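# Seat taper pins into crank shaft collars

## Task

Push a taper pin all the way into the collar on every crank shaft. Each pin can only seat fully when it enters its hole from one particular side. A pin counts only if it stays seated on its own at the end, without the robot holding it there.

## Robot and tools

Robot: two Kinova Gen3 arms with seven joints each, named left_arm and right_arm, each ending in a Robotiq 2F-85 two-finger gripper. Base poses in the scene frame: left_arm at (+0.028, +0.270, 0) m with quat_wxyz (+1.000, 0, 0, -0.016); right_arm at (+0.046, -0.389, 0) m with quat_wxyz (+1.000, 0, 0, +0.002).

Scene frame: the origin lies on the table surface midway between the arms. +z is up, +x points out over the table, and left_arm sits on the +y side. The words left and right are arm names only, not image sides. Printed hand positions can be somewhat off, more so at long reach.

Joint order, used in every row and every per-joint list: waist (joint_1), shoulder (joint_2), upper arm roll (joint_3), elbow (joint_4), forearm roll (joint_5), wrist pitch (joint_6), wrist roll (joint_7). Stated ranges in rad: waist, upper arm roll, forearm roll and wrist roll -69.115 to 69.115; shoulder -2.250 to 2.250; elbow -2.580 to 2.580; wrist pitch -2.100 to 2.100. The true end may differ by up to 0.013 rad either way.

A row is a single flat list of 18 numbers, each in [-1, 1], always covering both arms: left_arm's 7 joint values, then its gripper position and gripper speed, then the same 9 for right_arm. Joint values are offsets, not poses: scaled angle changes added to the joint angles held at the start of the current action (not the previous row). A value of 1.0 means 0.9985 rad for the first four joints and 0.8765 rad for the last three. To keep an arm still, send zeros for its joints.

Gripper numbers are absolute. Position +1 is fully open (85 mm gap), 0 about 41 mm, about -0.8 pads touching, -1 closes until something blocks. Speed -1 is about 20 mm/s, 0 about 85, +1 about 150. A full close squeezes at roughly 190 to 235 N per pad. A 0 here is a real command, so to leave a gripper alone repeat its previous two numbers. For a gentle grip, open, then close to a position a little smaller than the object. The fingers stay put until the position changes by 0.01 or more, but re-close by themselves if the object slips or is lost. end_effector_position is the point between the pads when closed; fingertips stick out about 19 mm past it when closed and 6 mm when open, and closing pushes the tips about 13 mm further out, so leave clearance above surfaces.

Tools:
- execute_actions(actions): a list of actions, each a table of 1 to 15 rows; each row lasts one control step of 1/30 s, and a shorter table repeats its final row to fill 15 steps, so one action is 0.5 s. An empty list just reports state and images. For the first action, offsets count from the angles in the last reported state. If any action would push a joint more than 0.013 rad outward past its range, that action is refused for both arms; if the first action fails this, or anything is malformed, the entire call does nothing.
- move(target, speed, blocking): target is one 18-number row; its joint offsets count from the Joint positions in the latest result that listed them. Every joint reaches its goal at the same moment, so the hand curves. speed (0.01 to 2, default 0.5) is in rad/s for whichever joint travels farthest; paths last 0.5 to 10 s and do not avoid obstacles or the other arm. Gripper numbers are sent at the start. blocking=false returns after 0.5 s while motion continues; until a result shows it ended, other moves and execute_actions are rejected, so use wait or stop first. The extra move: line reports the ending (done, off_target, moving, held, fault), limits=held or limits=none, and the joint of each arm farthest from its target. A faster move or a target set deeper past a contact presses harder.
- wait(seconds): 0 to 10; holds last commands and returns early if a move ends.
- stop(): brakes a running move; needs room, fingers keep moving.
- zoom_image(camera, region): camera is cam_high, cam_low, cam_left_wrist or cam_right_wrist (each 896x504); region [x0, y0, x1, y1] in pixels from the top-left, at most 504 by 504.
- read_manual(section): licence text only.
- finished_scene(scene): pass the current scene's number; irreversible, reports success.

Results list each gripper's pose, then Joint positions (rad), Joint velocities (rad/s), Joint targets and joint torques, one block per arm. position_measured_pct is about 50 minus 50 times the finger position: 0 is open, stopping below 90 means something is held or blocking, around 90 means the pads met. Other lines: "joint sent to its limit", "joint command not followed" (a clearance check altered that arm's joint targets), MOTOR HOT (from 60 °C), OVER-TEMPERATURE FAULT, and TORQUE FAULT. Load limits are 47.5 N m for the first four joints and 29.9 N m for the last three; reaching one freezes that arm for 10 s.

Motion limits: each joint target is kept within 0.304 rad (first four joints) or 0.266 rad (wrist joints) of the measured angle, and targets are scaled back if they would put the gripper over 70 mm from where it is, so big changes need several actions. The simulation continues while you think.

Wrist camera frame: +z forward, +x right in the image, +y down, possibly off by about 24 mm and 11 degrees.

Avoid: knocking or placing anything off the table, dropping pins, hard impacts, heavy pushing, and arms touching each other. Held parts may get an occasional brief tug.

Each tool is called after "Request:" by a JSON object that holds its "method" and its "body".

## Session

Request:
{"method": "execute_actions", "body": {"actions": []}}

Scene clock: 0.00 s.
left_arm: end_effector_position=(+0.2747, +0.5542, +0.3119) position_measured_pct=0.0 end_effector_quat_wxyz=(+0.061, +0.978, +0.198, -0.007) | right_arm: end_effector_position=(+0.4501, +0.2311, +0.2352) position_measured_pct=0.0 end_effector_quat_wxyz=(+0.424, -0.149, +0.864, -0.227)
Joint names: [waist, shoulder, upper arm roll, elbow, forearm roll, wrist pitch, wrist roll]
Joint positions: left_arm=[-0.587  0.272 -0.566  1.558  0.21   1.461  3.967] | right_arm=[-1.442  1.308  0.499  0.289  0.523  1.623  0.636]
Joint velocities: left_arm=[-0.     0.     0.001  0.    -0.     0.    -0.   ] | right_arm=[ 0.     0.     0.    -0.002 -0.    -0.    -0.   ]
Joint torques (N m, as the joint torque sensors report them, + toward a larger angle): no reading
Motor temperatures (°C, as the motors report them): left_arm=[26 26 28 31 33 34 38] | right_arm=[31 28 29 31 34 40 36]
Joint targets: left_arm=[-0.587 0.272 -0.566 1.558 0.210 1.461 3.967] | right_arm=[-1.442 1.308 0.499 0.289 0.523 1.623 0.636]

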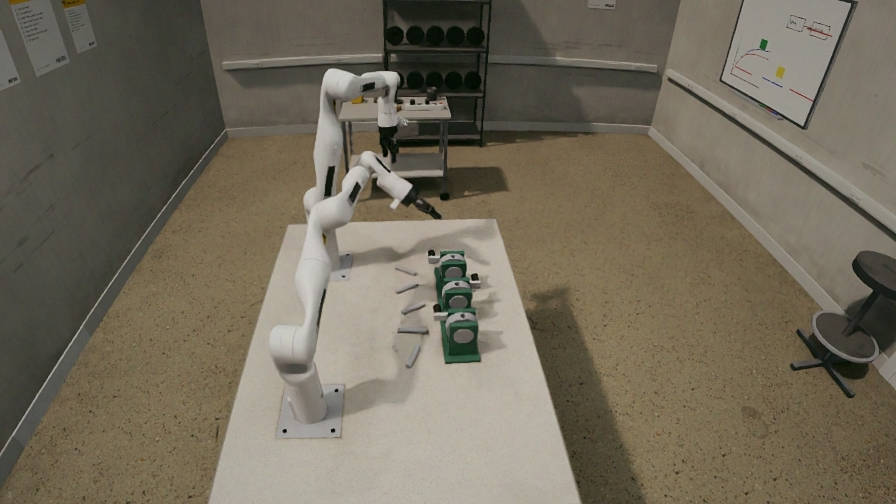

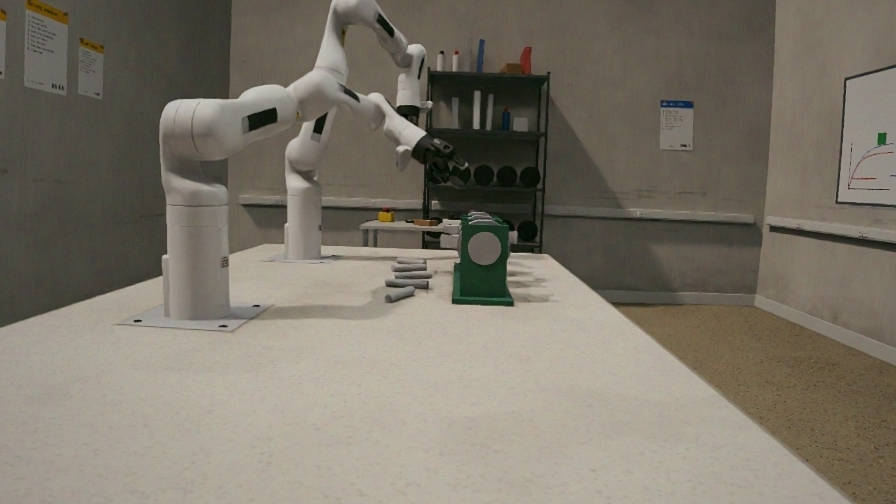

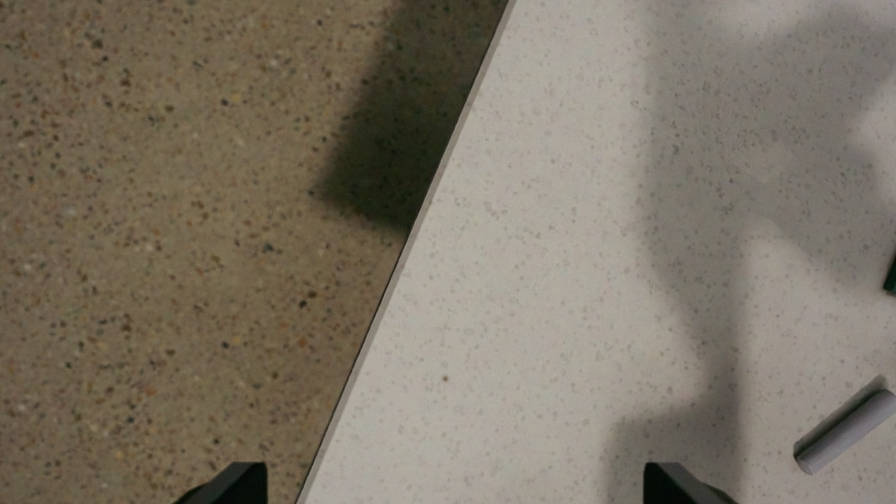

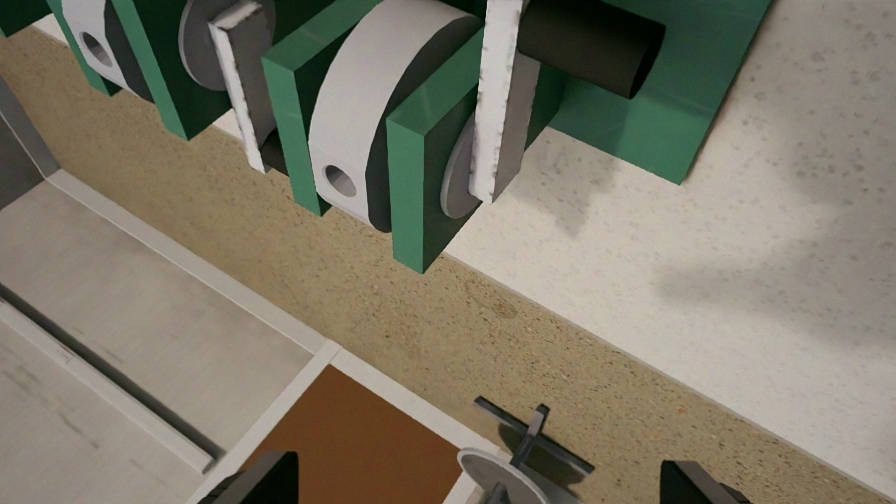

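Request:
{"method": "move", "body": {"target": [0.29,0.03,0.567,-0.06,-0.24,-0.137,0,0.2,0,0.748,-0.727,-0.5,0.524,-0.597,0.141,0.268,0.2,0], "speed": 1.0}}

Scene clock: 2.10 s.
left_arm: end_effector_position=(+0.4507, +0.3590, +0.3038) position_measured_pct=40.1 end_effector_quat_wxyz=(-0.000, +0.971, -0.238, +0.000) | right_arm: end_effector_position=(+0.4758, -0.0596, +0.3799) position_measured_pct=40.1 end_effector_quat_wxyz=(+0.000, +0.001, +1.000, +0.000)
Joint names: [waist, shoulder, upper arm roll, elbow, forearm roll, wrist pitch, wrist roll]
Joint positions: left_arm=[-0.297  0.302  0.001  1.498 -0.001  1.341  3.967] | right_arm=[-0.695  0.582  0.     0.812 -0.001  1.746  0.871]
Joint velocities: left_arm=[ 0.    -0.     0.    -0.    -0.    -0.001  0.   ] | right_arm=[ 0.002 -0.001 -0.001  0.003  0.     0.002 -0.   ]
Joint torques (N m, as the joint torque sensors report them, + toward a larger angle): left_arm=[  0.05 -15.66  -0.21  -9.31   0.02  -0.14  -0.26] | right_arm=[  0.39 -20.29   0.61  -8.37   0.05   0.38  -0.07]
Motor temperatures (°C, as the motors report them): left_arm=[26 26 28 31 33 34 38] | right_arm=[31 29 29 31 34 40 36]
Joint targets: left_arm=[-0.297 0.302 0.001 1.498 -0.001 1.341 3.967] | right_arm=[-0.695 0.582 0.000 0.813 -0.001 1.746 0.871]
move: done; limits=none; left_arm: farthest joint: the waist, 0.000 radians from its target (0.289 radians at the start); right_arm: farthest joint: the waist, 0.000 radians from its target (0.747 radians at the start)

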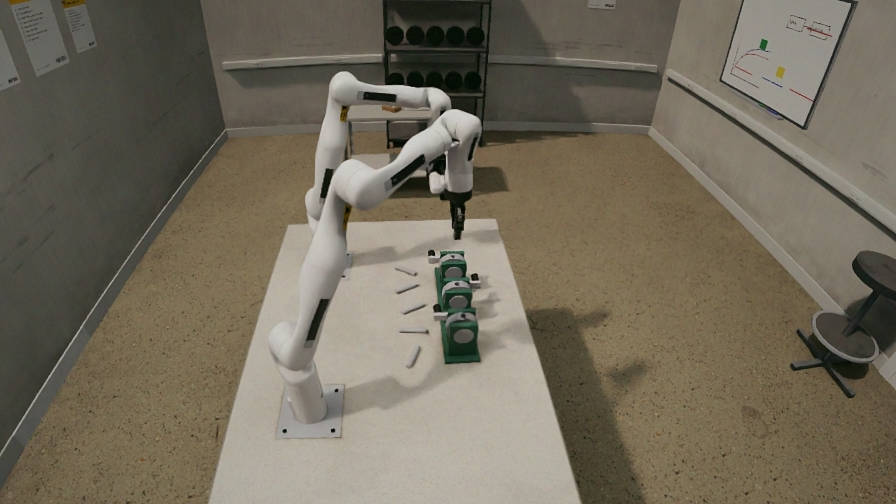

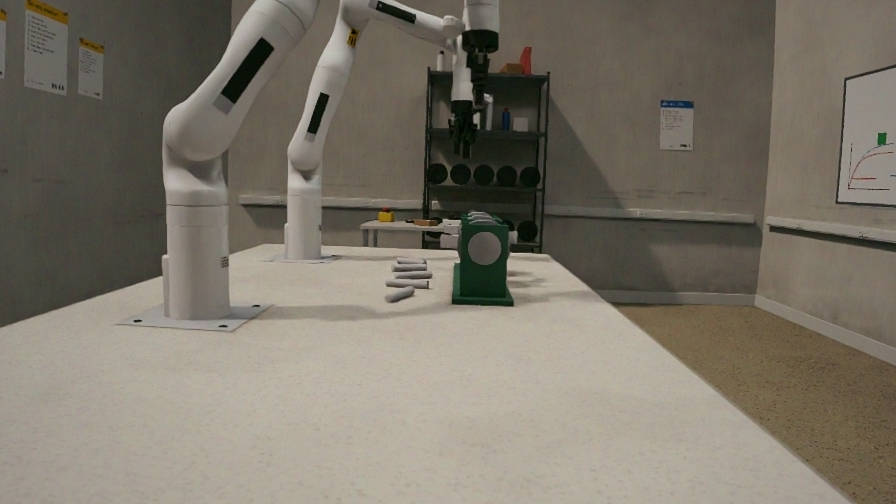

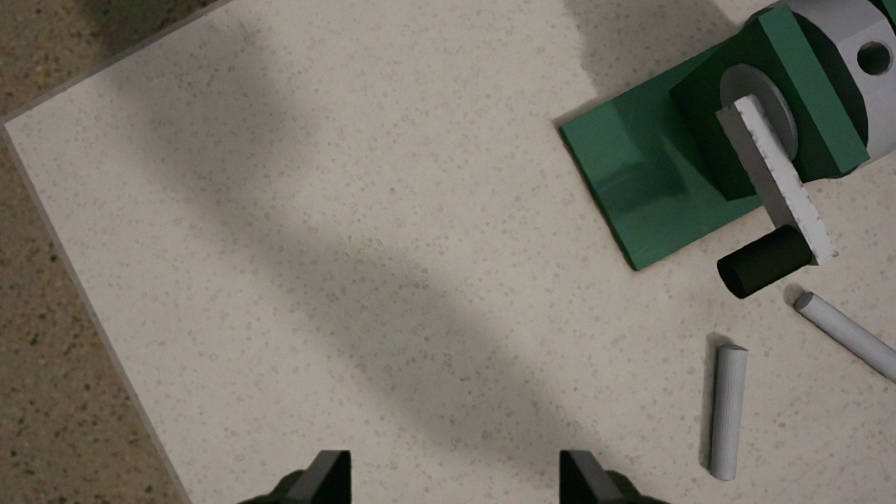

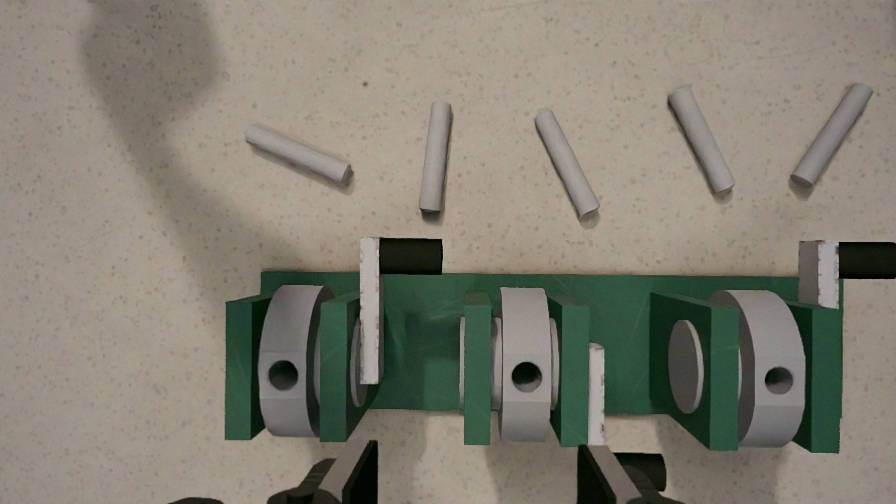

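Request:
{"method": "zoom_image", "body": {"camera": "cam_right_wrist", "region": [240,330,570,420]}}

Request:
{"method": "zoom_image", "body": {"camera": "cam_right_wrist", "region": [490,330,820,420]}}

Request:
{"method": "zoom_image", "body": {"camera": "cam_right_wrist", "region": [230,70,620,240]}}

Request:
{"method": "zoom_image", "body": {"camera": "cam_right_wrist", "region": [640,70,896,220]}}

Region (240, 330, 570, 420) of cam_right_wrist's 896x504 image, scaled by 1.527; it fills the top 137 rows of this view, and the rest is white.

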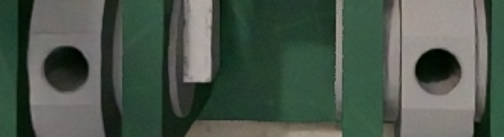

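Region (490, 330, 820, 420) of cam_right_wrist's 896x504 image, scaled by 1.527; it fills the top 137 rows of this view, and the rest is white.

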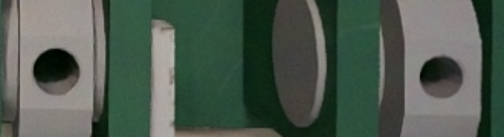

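Region (230, 70, 620, 240) of cam_right_wrist's 896x504 image, scaled by 1.292; it fills the top 220 rows of this view, and the rest is white.

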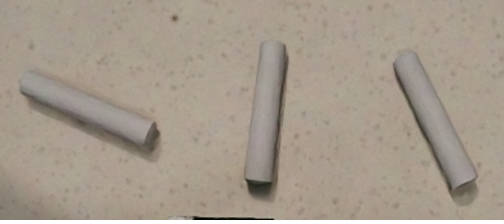

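Region (640, 70, 896, 220) of cam_right_wrist's 896x504 image, scaled by 1.969; it fills the top 295 rows of this view, and the rest is white.

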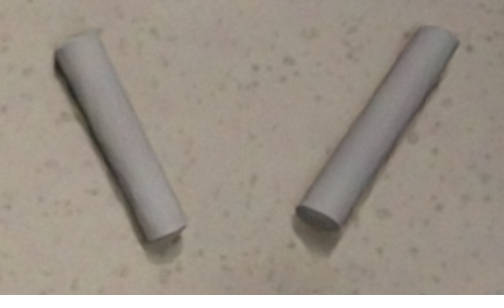

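Request:
{"method": "zoom_image", "body": {"camera": "cam_right_wrist", "region": [253,345,313,405]}}

Request:
{"method": "zoom_image", "body": {"camera": "cam_right_wrist", "region": [497,345,557,405]}}

Request:
{"method": "zoom_image", "body": {"camera": "cam_right_wrist", "region": [748,350,808,410]}}

Region (253, 345, 313, 405) of cam_right_wrist's 896x504 image, scaled by 8.400.

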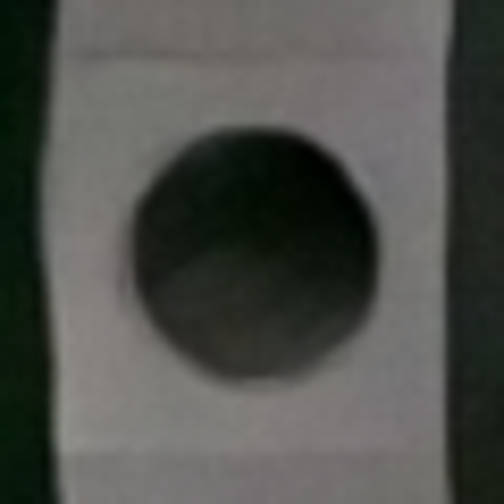

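Region (497, 345, 557, 405) of cam_right_wrist's 896x504 image, scaled by 8.400.

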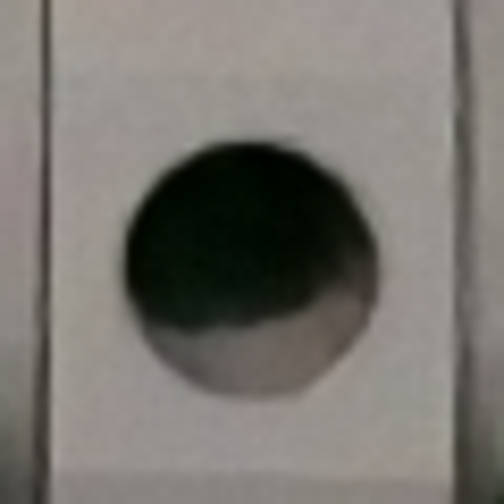

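Region (748, 350, 808, 410) of cam_right_wrist's 896x504 image, scaled by 8.400.

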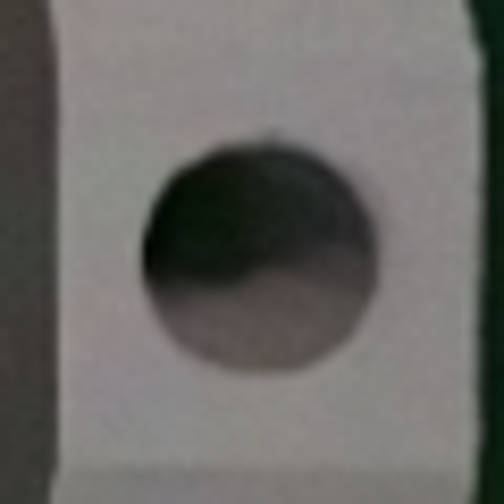

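Request:
{"method": "move", "body": {"target": [0.2,0.04,0,0.17,0,-0.24,-0.5,0.2,0,0,-0.04,0,0.4,0,-0.41,0.9,0.2,0], "speed": 1.1}}

Request:
{"method": "move", "body": {"target": [0.2231,0.044,0,0.1794,0,-0.2533,-0.262,0.2,0,-0.0025,-0.0358,0,0.4305,0,-0.448,0.89,0.2,0], "speed": 1.1}}

Scene clock: 6.50 s.
left_arm: end_effector_position=(+0.4546, +0.2730, +0.2363) position_measured_pct=40.1 end_effector_quat_wxyz=(-0.001, +0.847, -0.531, +0.001) | right_arm: end_effector_position=(+0.4645, -0.0690, +0.2764) position_measured_pct=40.1 end_effector_quat_wxyz=(+0.000, -0.384, +0.923, +0.000)
Joint names: [waist, shoulder, upper arm roll, elbow, forearm roll, wrist pitch, wrist roll]
Joint positions: left_arm=[-0.098  0.342  0.001  1.668 -0.001  1.13   3.529] | right_arm=[-0.695  0.543  0.     1.212 -0.001  1.387  1.66 ]
Joint velocities: left_arm=[ 0.003  0.001 -0.001  0.    -0.    -0.    -0.   ] | right_arm=[-0.    -0.002 -0.     0.002  0.     0.001 -0.   ]
Joint torques (N m, as the joint torque sensors report them, + toward a larger angle): left_arm=[ -0.46 -15.73   0.02  -8.5   -0.1   -0.07  -0.36] | right_arm=[ -0.16 -19.75   0.55  -8.65   0.09   0.16   0.08]
Motor temperatures (°C, as the motors report them): left_arm=[26 27 28 31 33 34 38] | right_arm=[31 29 29 31 34 40 36]
Joint targets: left_arm=[-0.098 0.342 0.001 1.668 -0.001 1.130 3.529] | right_arm=[-0.695 0.542 0.000 1.212 -0.001 1.387 1.660]
move: done; limits=none; left_arm: farthest joint: the waist, 0.001 radians from its target (0.200 radians at the start); right_arm: farthest joint: the shoulder, 0.001 radians from its target (0.040 radians at the start)

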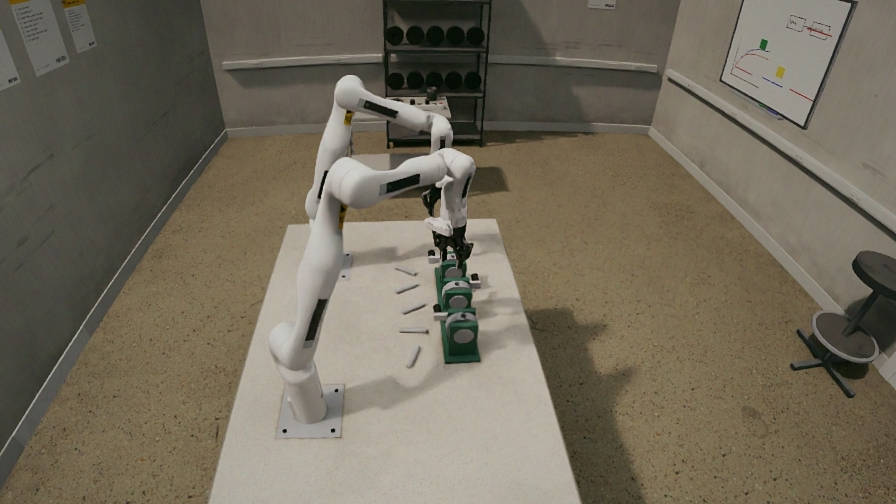

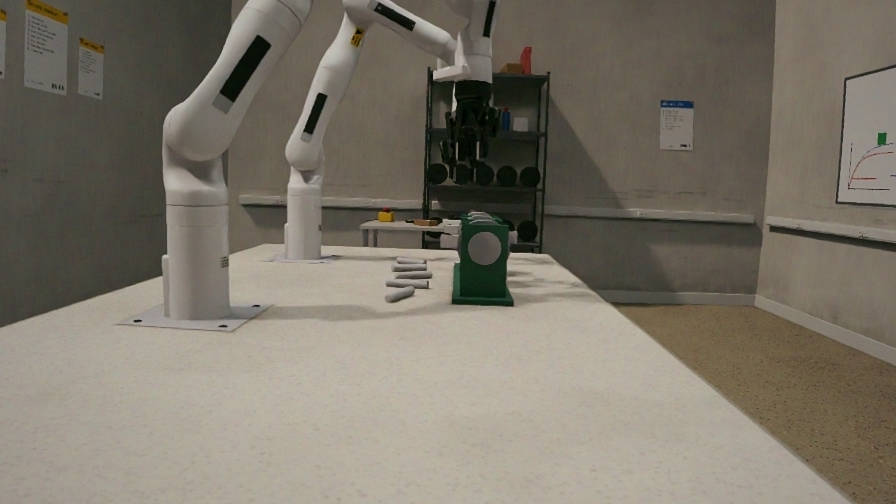

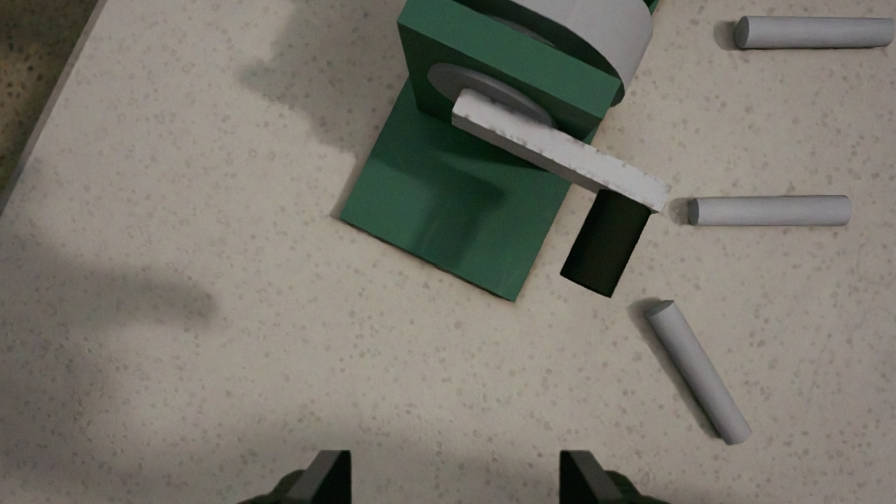

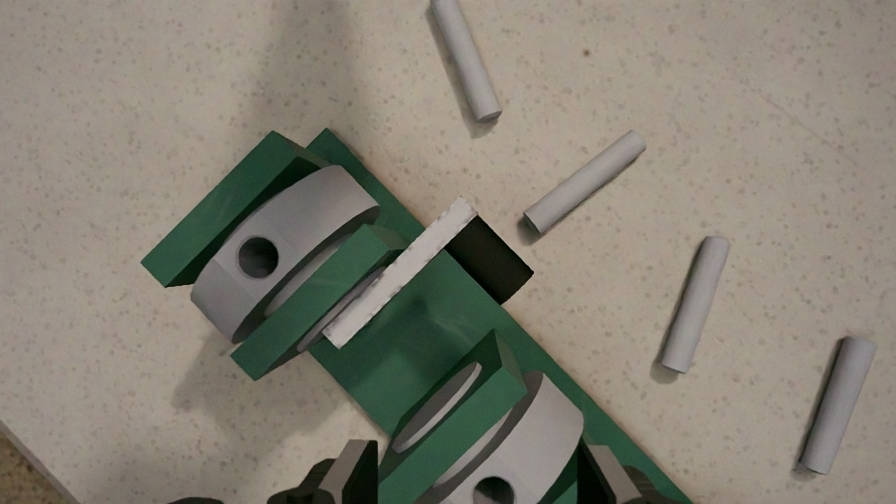

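Scene clock: 7.77 s.
left_arm: end_effector_position=(+0.4253, +0.1818, +0.1701) position_measured_pct=40.1 end_effector_quat_wxyz=(-0.000, +0.707, -0.707, +0.000) | right_arm: end_effector_position=(+0.4185, -0.1062, +0.1696) position_measured_pct=40.1 end_effector_quat_wxyz=(+0.001, +0.707, -0.707, -0.000)
Joint names: [waist, shoulder, upper arm roll, elbow, forearm roll, wrist pitch, wrist roll]
Joint positions: left_arm=[ 0.125  0.386  0.001  1.847 -0.001  0.908  3.299] | right_arm=[-0.698  0.507  0.     1.642 -0.001  0.994  2.44 ]
Joint velocities: left_arm=[ 0.003  0.001  0.    -0.    -0.    -0.     0.   ] | right_arm=[-0.    -0.002  0.001  0.    -0.    -0.001 -0.   ]
Joint torques (N m, as the joint torque sensors report them, + toward a larger angle): left_arm=[  0.04 -15.64  -0.15  -7.14   0.03  -0.2   -0.14] | right_arm=[ -0.14 -18.25   0.35  -7.12   0.17   0.06  -0.02]
Motor temperatures (°C, as the motors report them): left_arm=[26 27 28 31 33 34 38] | right_arm=[31 29 29 31 34 40 36]
Joint targets: left_arm=[0.125 0.386 0.001 1.847 -0.001 0.908 3.299] | right_arm=[-0.698 0.507 0.000 1.642 -0.001 0.994 2.440]
move: done; limits=none; left_arm: farthest joint: the waist, 0.000 radians from its target (0.223 radians at the start); right_arm: farthest joint: the waist, 0.000 radians from its target (0.002 radians at the start)

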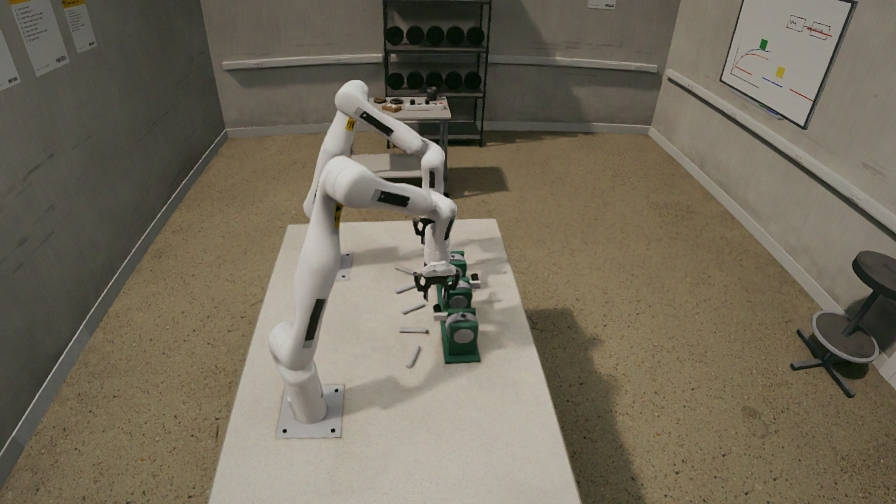

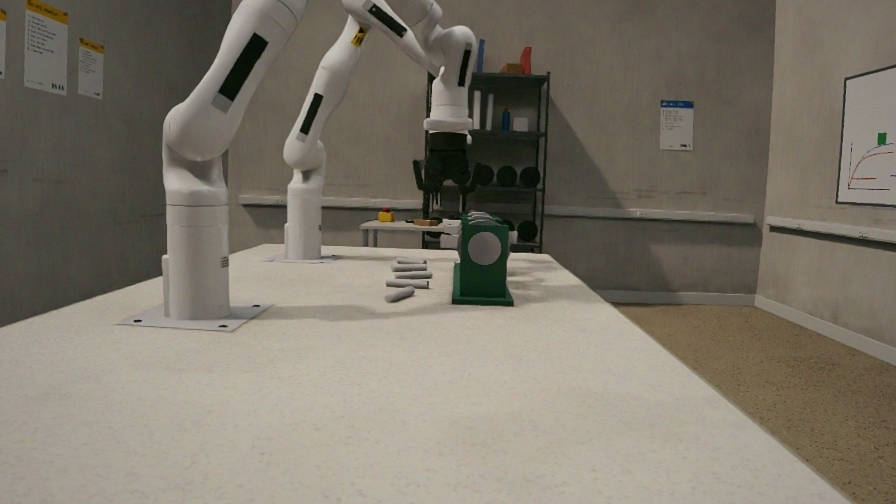

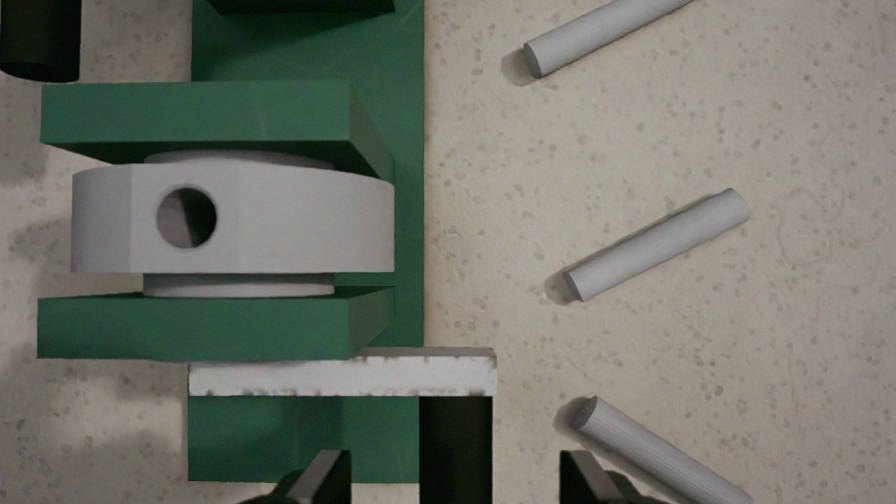

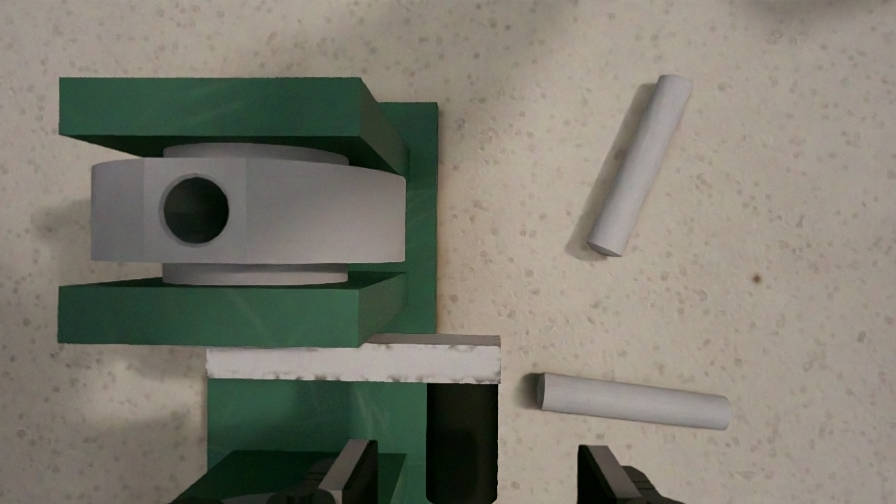

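Request:
{"method": "move", "body": {"target": [0,0.1135,0,0.0855,0,-0.2267,0,0.2,0,0.004,0.101,0,0.0737,0,-0.199,0.004,0.2,0], "speed": 0.4}}

Request:
{"method": "move", "body": {"target": [0,0,0,0,0,0,0,-0.38,0,0,0,0,0,0,0,0,-0.38,0]}}

Scene clock: 9.13 s.
left_arm: end_effector_position=(+0.4254, +0.1818, +0.1047) position_measured_pct=40.1 end_effector_quat_wxyz=(-0.000, +0.707, -0.707, +0.000) | right_arm: end_effector_position=(+0.4213, -0.1063, +0.1041) position_measured_pct=40.1 end_effector_quat_wxyz=(+0.001, +0.707, -0.708, -0.000)
Joint names: [waist, shoulder, upper arm roll, elbow, forearm roll, wrist pitch, wrist roll]
Joint positions: left_arm=[ 0.125  0.499  0.001  1.932 -0.001  0.71   3.299] | right_arm=[-0.694  0.608  0.     1.715 -0.001  0.82   2.444]
Joint velocities: left_arm=[ 0.     0.003 -0.     0.     0.     0.     0.   ] | right_arm=[ 0.     0.002  0.    -0.002 -0.     0.    -0.   ]
Joint torques (N m, as the joint torque sensors report them, + toward a larger angle): left_arm=[  0.41 -16.19   0.    -5.88  -0.06  -0.4   -0.05] | right_arm=[ -0.29 -18.98   0.65  -6.17   0.     0.02  -0.05]
Motor temperatures (°C, as the motors report them): left_arm=[26 27 28 31 33 34 38] | right_arm=[31 29 29 31 34 40 36]
Joint targets: left_arm=[0.125 0.499 0.001 1.932 -0.001 0.710 3.299] | right_arm=[-0.694 0.608 0.000 1.715 -0.001 0.820 2.444]
move: done; limits=none; left_arm: farthest joint: the waist, 0.000 radians from its target (0.000 radians at the start); right_arm: farthest joint: the waist, 0.000 radians from its target (0.004 radians at the start)

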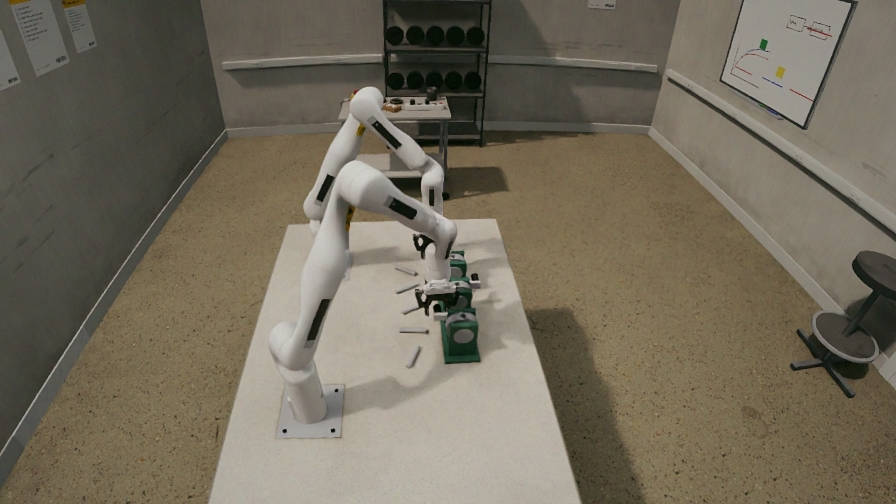

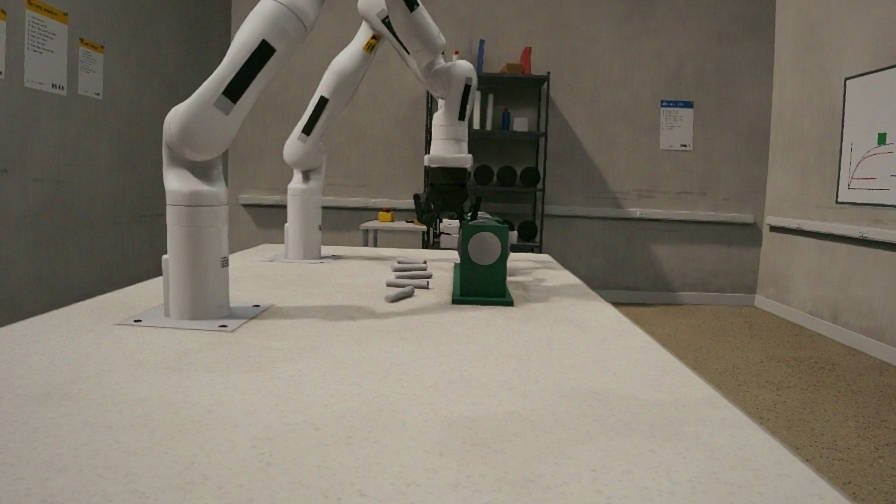

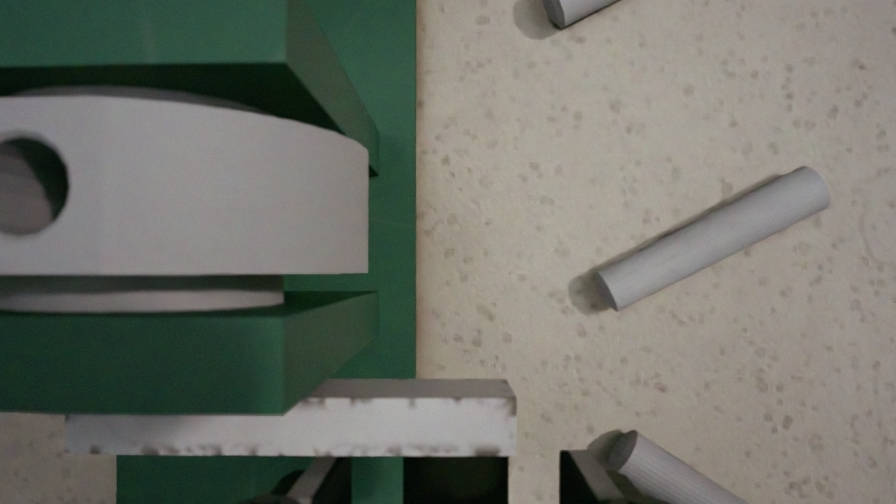

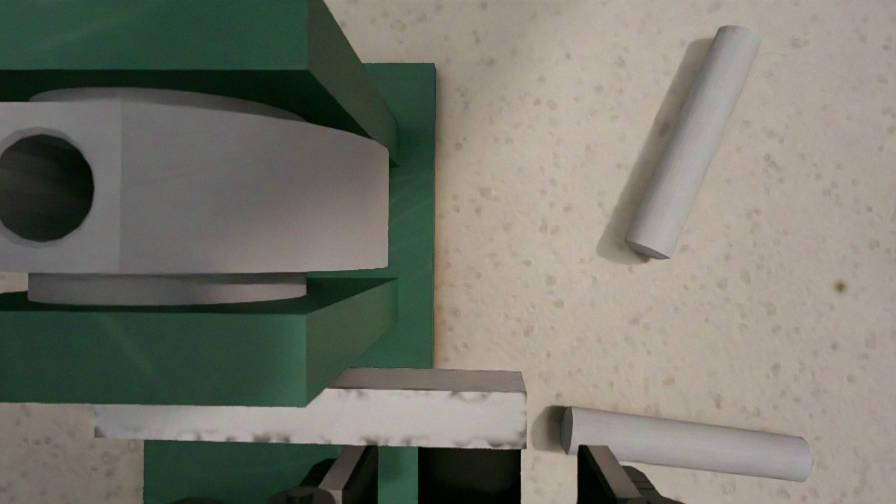

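Scene clock: 9.73 s.
left_arm: end_effector_position=(+0.4251, +0.1818, +0.1047) position_measured_pct=67.5 end_effector_quat_wxyz=(-0.000, +0.707, -0.707, +0.000) | right_arm: end_effector_position=(+0.4230, -0.1063, +0.1046) position_measured_pct=67.5 end_effector_quat_wxyz=(-0.001, +0.706, -0.708, +0.001)
Joint names: [waist, shoulder, upper arm roll, elbow, forearm roll, wrist pitch, wrist roll]
Joint positions: left_arm=[ 0.125  0.499  0.001  1.933 -0.001  0.71   3.299] | right_arm=[-0.693  0.607  0.001  1.714  0.     0.818  2.444]
Joint velocities: left_arm=[ 0.    -0.     0.    -0.     0.    -0.001 -0.   ] | right_arm=[ 0.    -0.001  0.     0.001 -0.     0.001 -0.   ]
Joint torques (N m, as the joint torque sensors report them, + toward a larger angle): left_arm=[  0.04 -15.98   0.03  -5.78   0.11  -0.17  -0.05] | right_arm=[ -0.94 -18.04  -0.25  -4.94  -0.38   1.04  -0.12]
Motor temperatures (°C, as the motors report them): left_arm=[26 27 28 31 33 34 38] | right_arm=[31 29 29 31 34 40 36]
Joint targets: left_arm=[0.125 0.499 0.001 1.932 -0.001 0.710 3.299] | right_arm=[-0.694 0.608 0.000 1.715 -0.001 0.820 2.444]
move: done; limits=none; left_arm: farthest joint: the elbow, 0.001 radians from its target (0.000 radians at the start); right_arm: farthest joint: the wrist pitch, 0.002 radians from its target (0.000 radians at the start)

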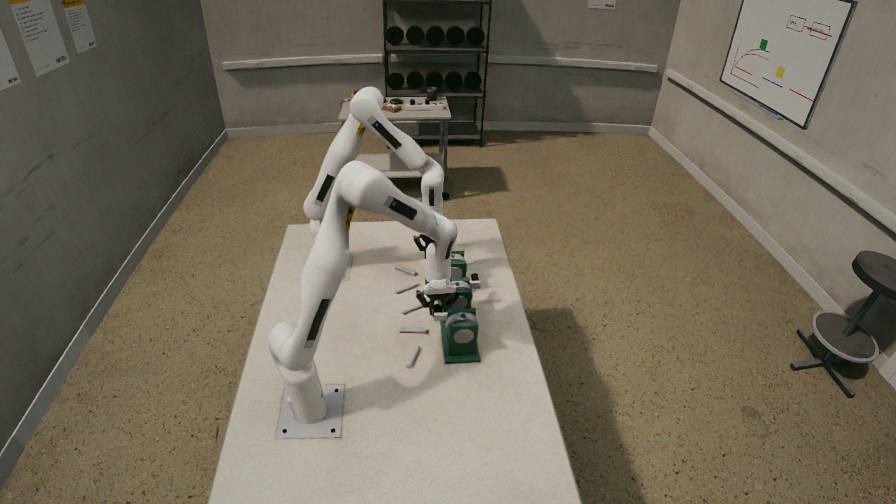

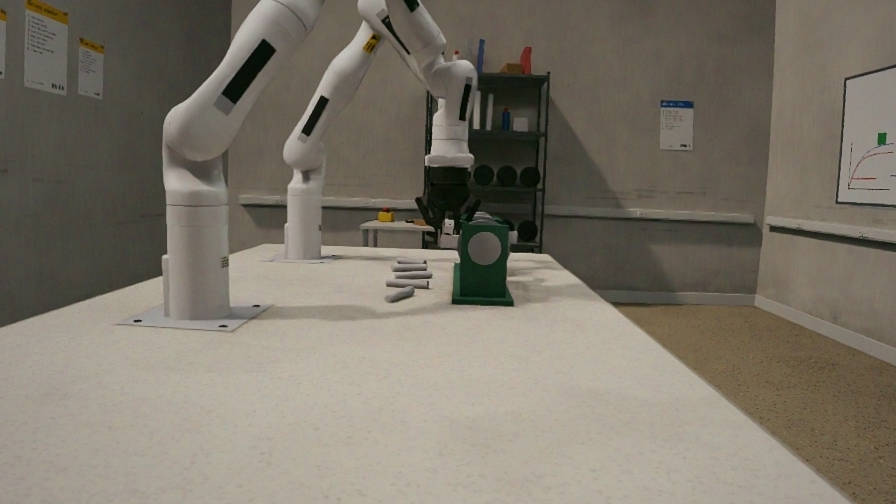

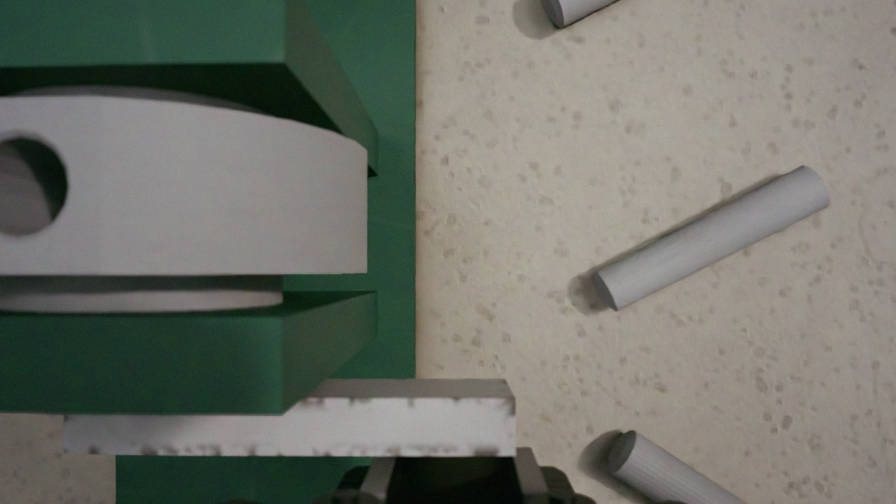

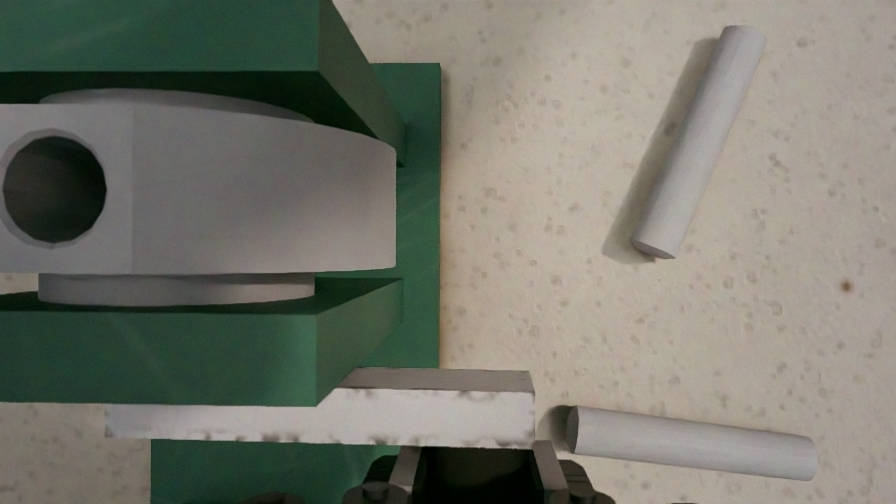

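Request:
{"method": "execute_actions", "body": {"actions": []}}

Scene clock: 11.30 s.
left_arm: end_effector_position=(+0.4252, +0.1818, +0.1047) position_measured_pct=67.5 end_effector_quat_wxyz=(-0.000, +0.707, -0.707, +0.000) | right_arm: end_effector_position=(+0.4230, -0.1063, +0.1046) position_measured_pct=67.5 end_effector_quat_wxyz=(-0.001, +0.706, -0.708, +0.001)
Joint names: [waist, shoulder, upper arm roll, elbow, forearm roll, wrist pitch, wrist roll]
Joint positions: left_arm=[ 0.125  0.499  0.001  1.933 -0.001  0.71   3.299] | right_arm=[-0.693  0.607  0.001  1.714  0.     0.818  2.444]
Joint velocities: left_arm=[ 0.001  0.    -0.    -0.     0.     0.    -0.   ] | right_arm=[-0.     0.    -0.001  0.001  0.    -0.001  0.   ]
Joint torques (N m, as the joint torque sensors report them, + toward a larger angle): left_arm=[ -0.19 -16.18  -0.06  -6.09   0.02  -0.38  -0.16] | right_arm=[ -0.8  -18.66  -0.05  -5.35  -0.38   0.99   0.06]
Motor temperatures (°C, as the motors report them): left_arm=[26 27 28 31 33 34 38] | right_arm=[31 29 29 31 34 40 36]
Joint targets: left_arm=[0.125 0.499 0.001 1.932 -0.001 0.710 3.299] | right_arm=[-0.694 0.608 0.000 1.715 -0.001 0.820 2.444]

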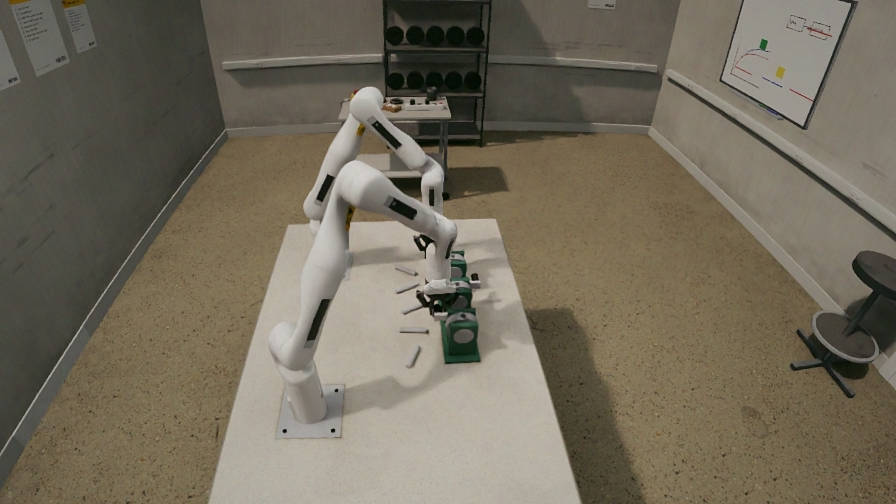

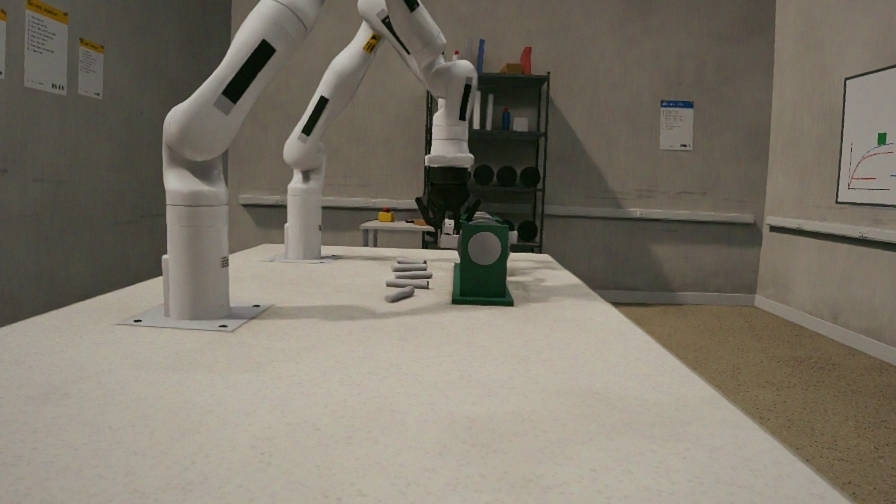

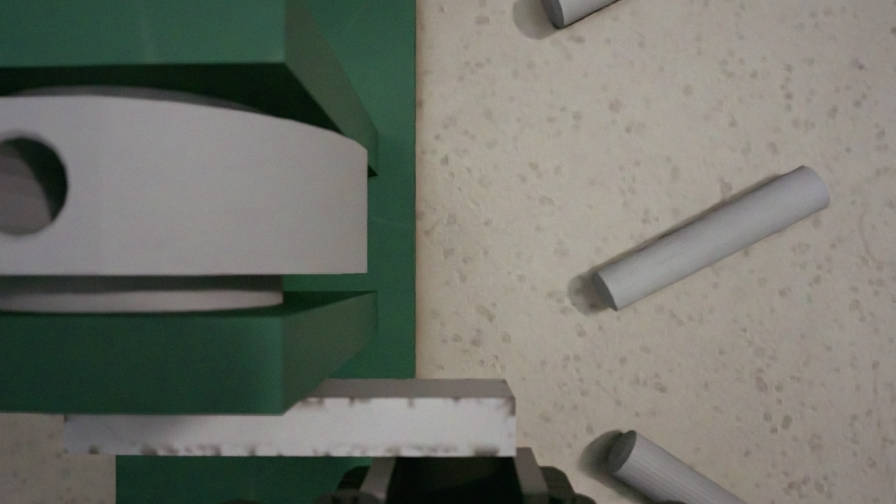

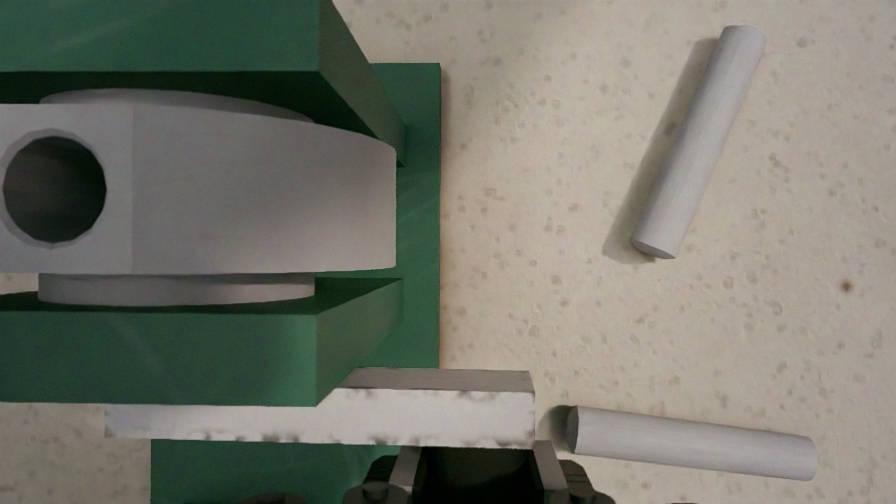

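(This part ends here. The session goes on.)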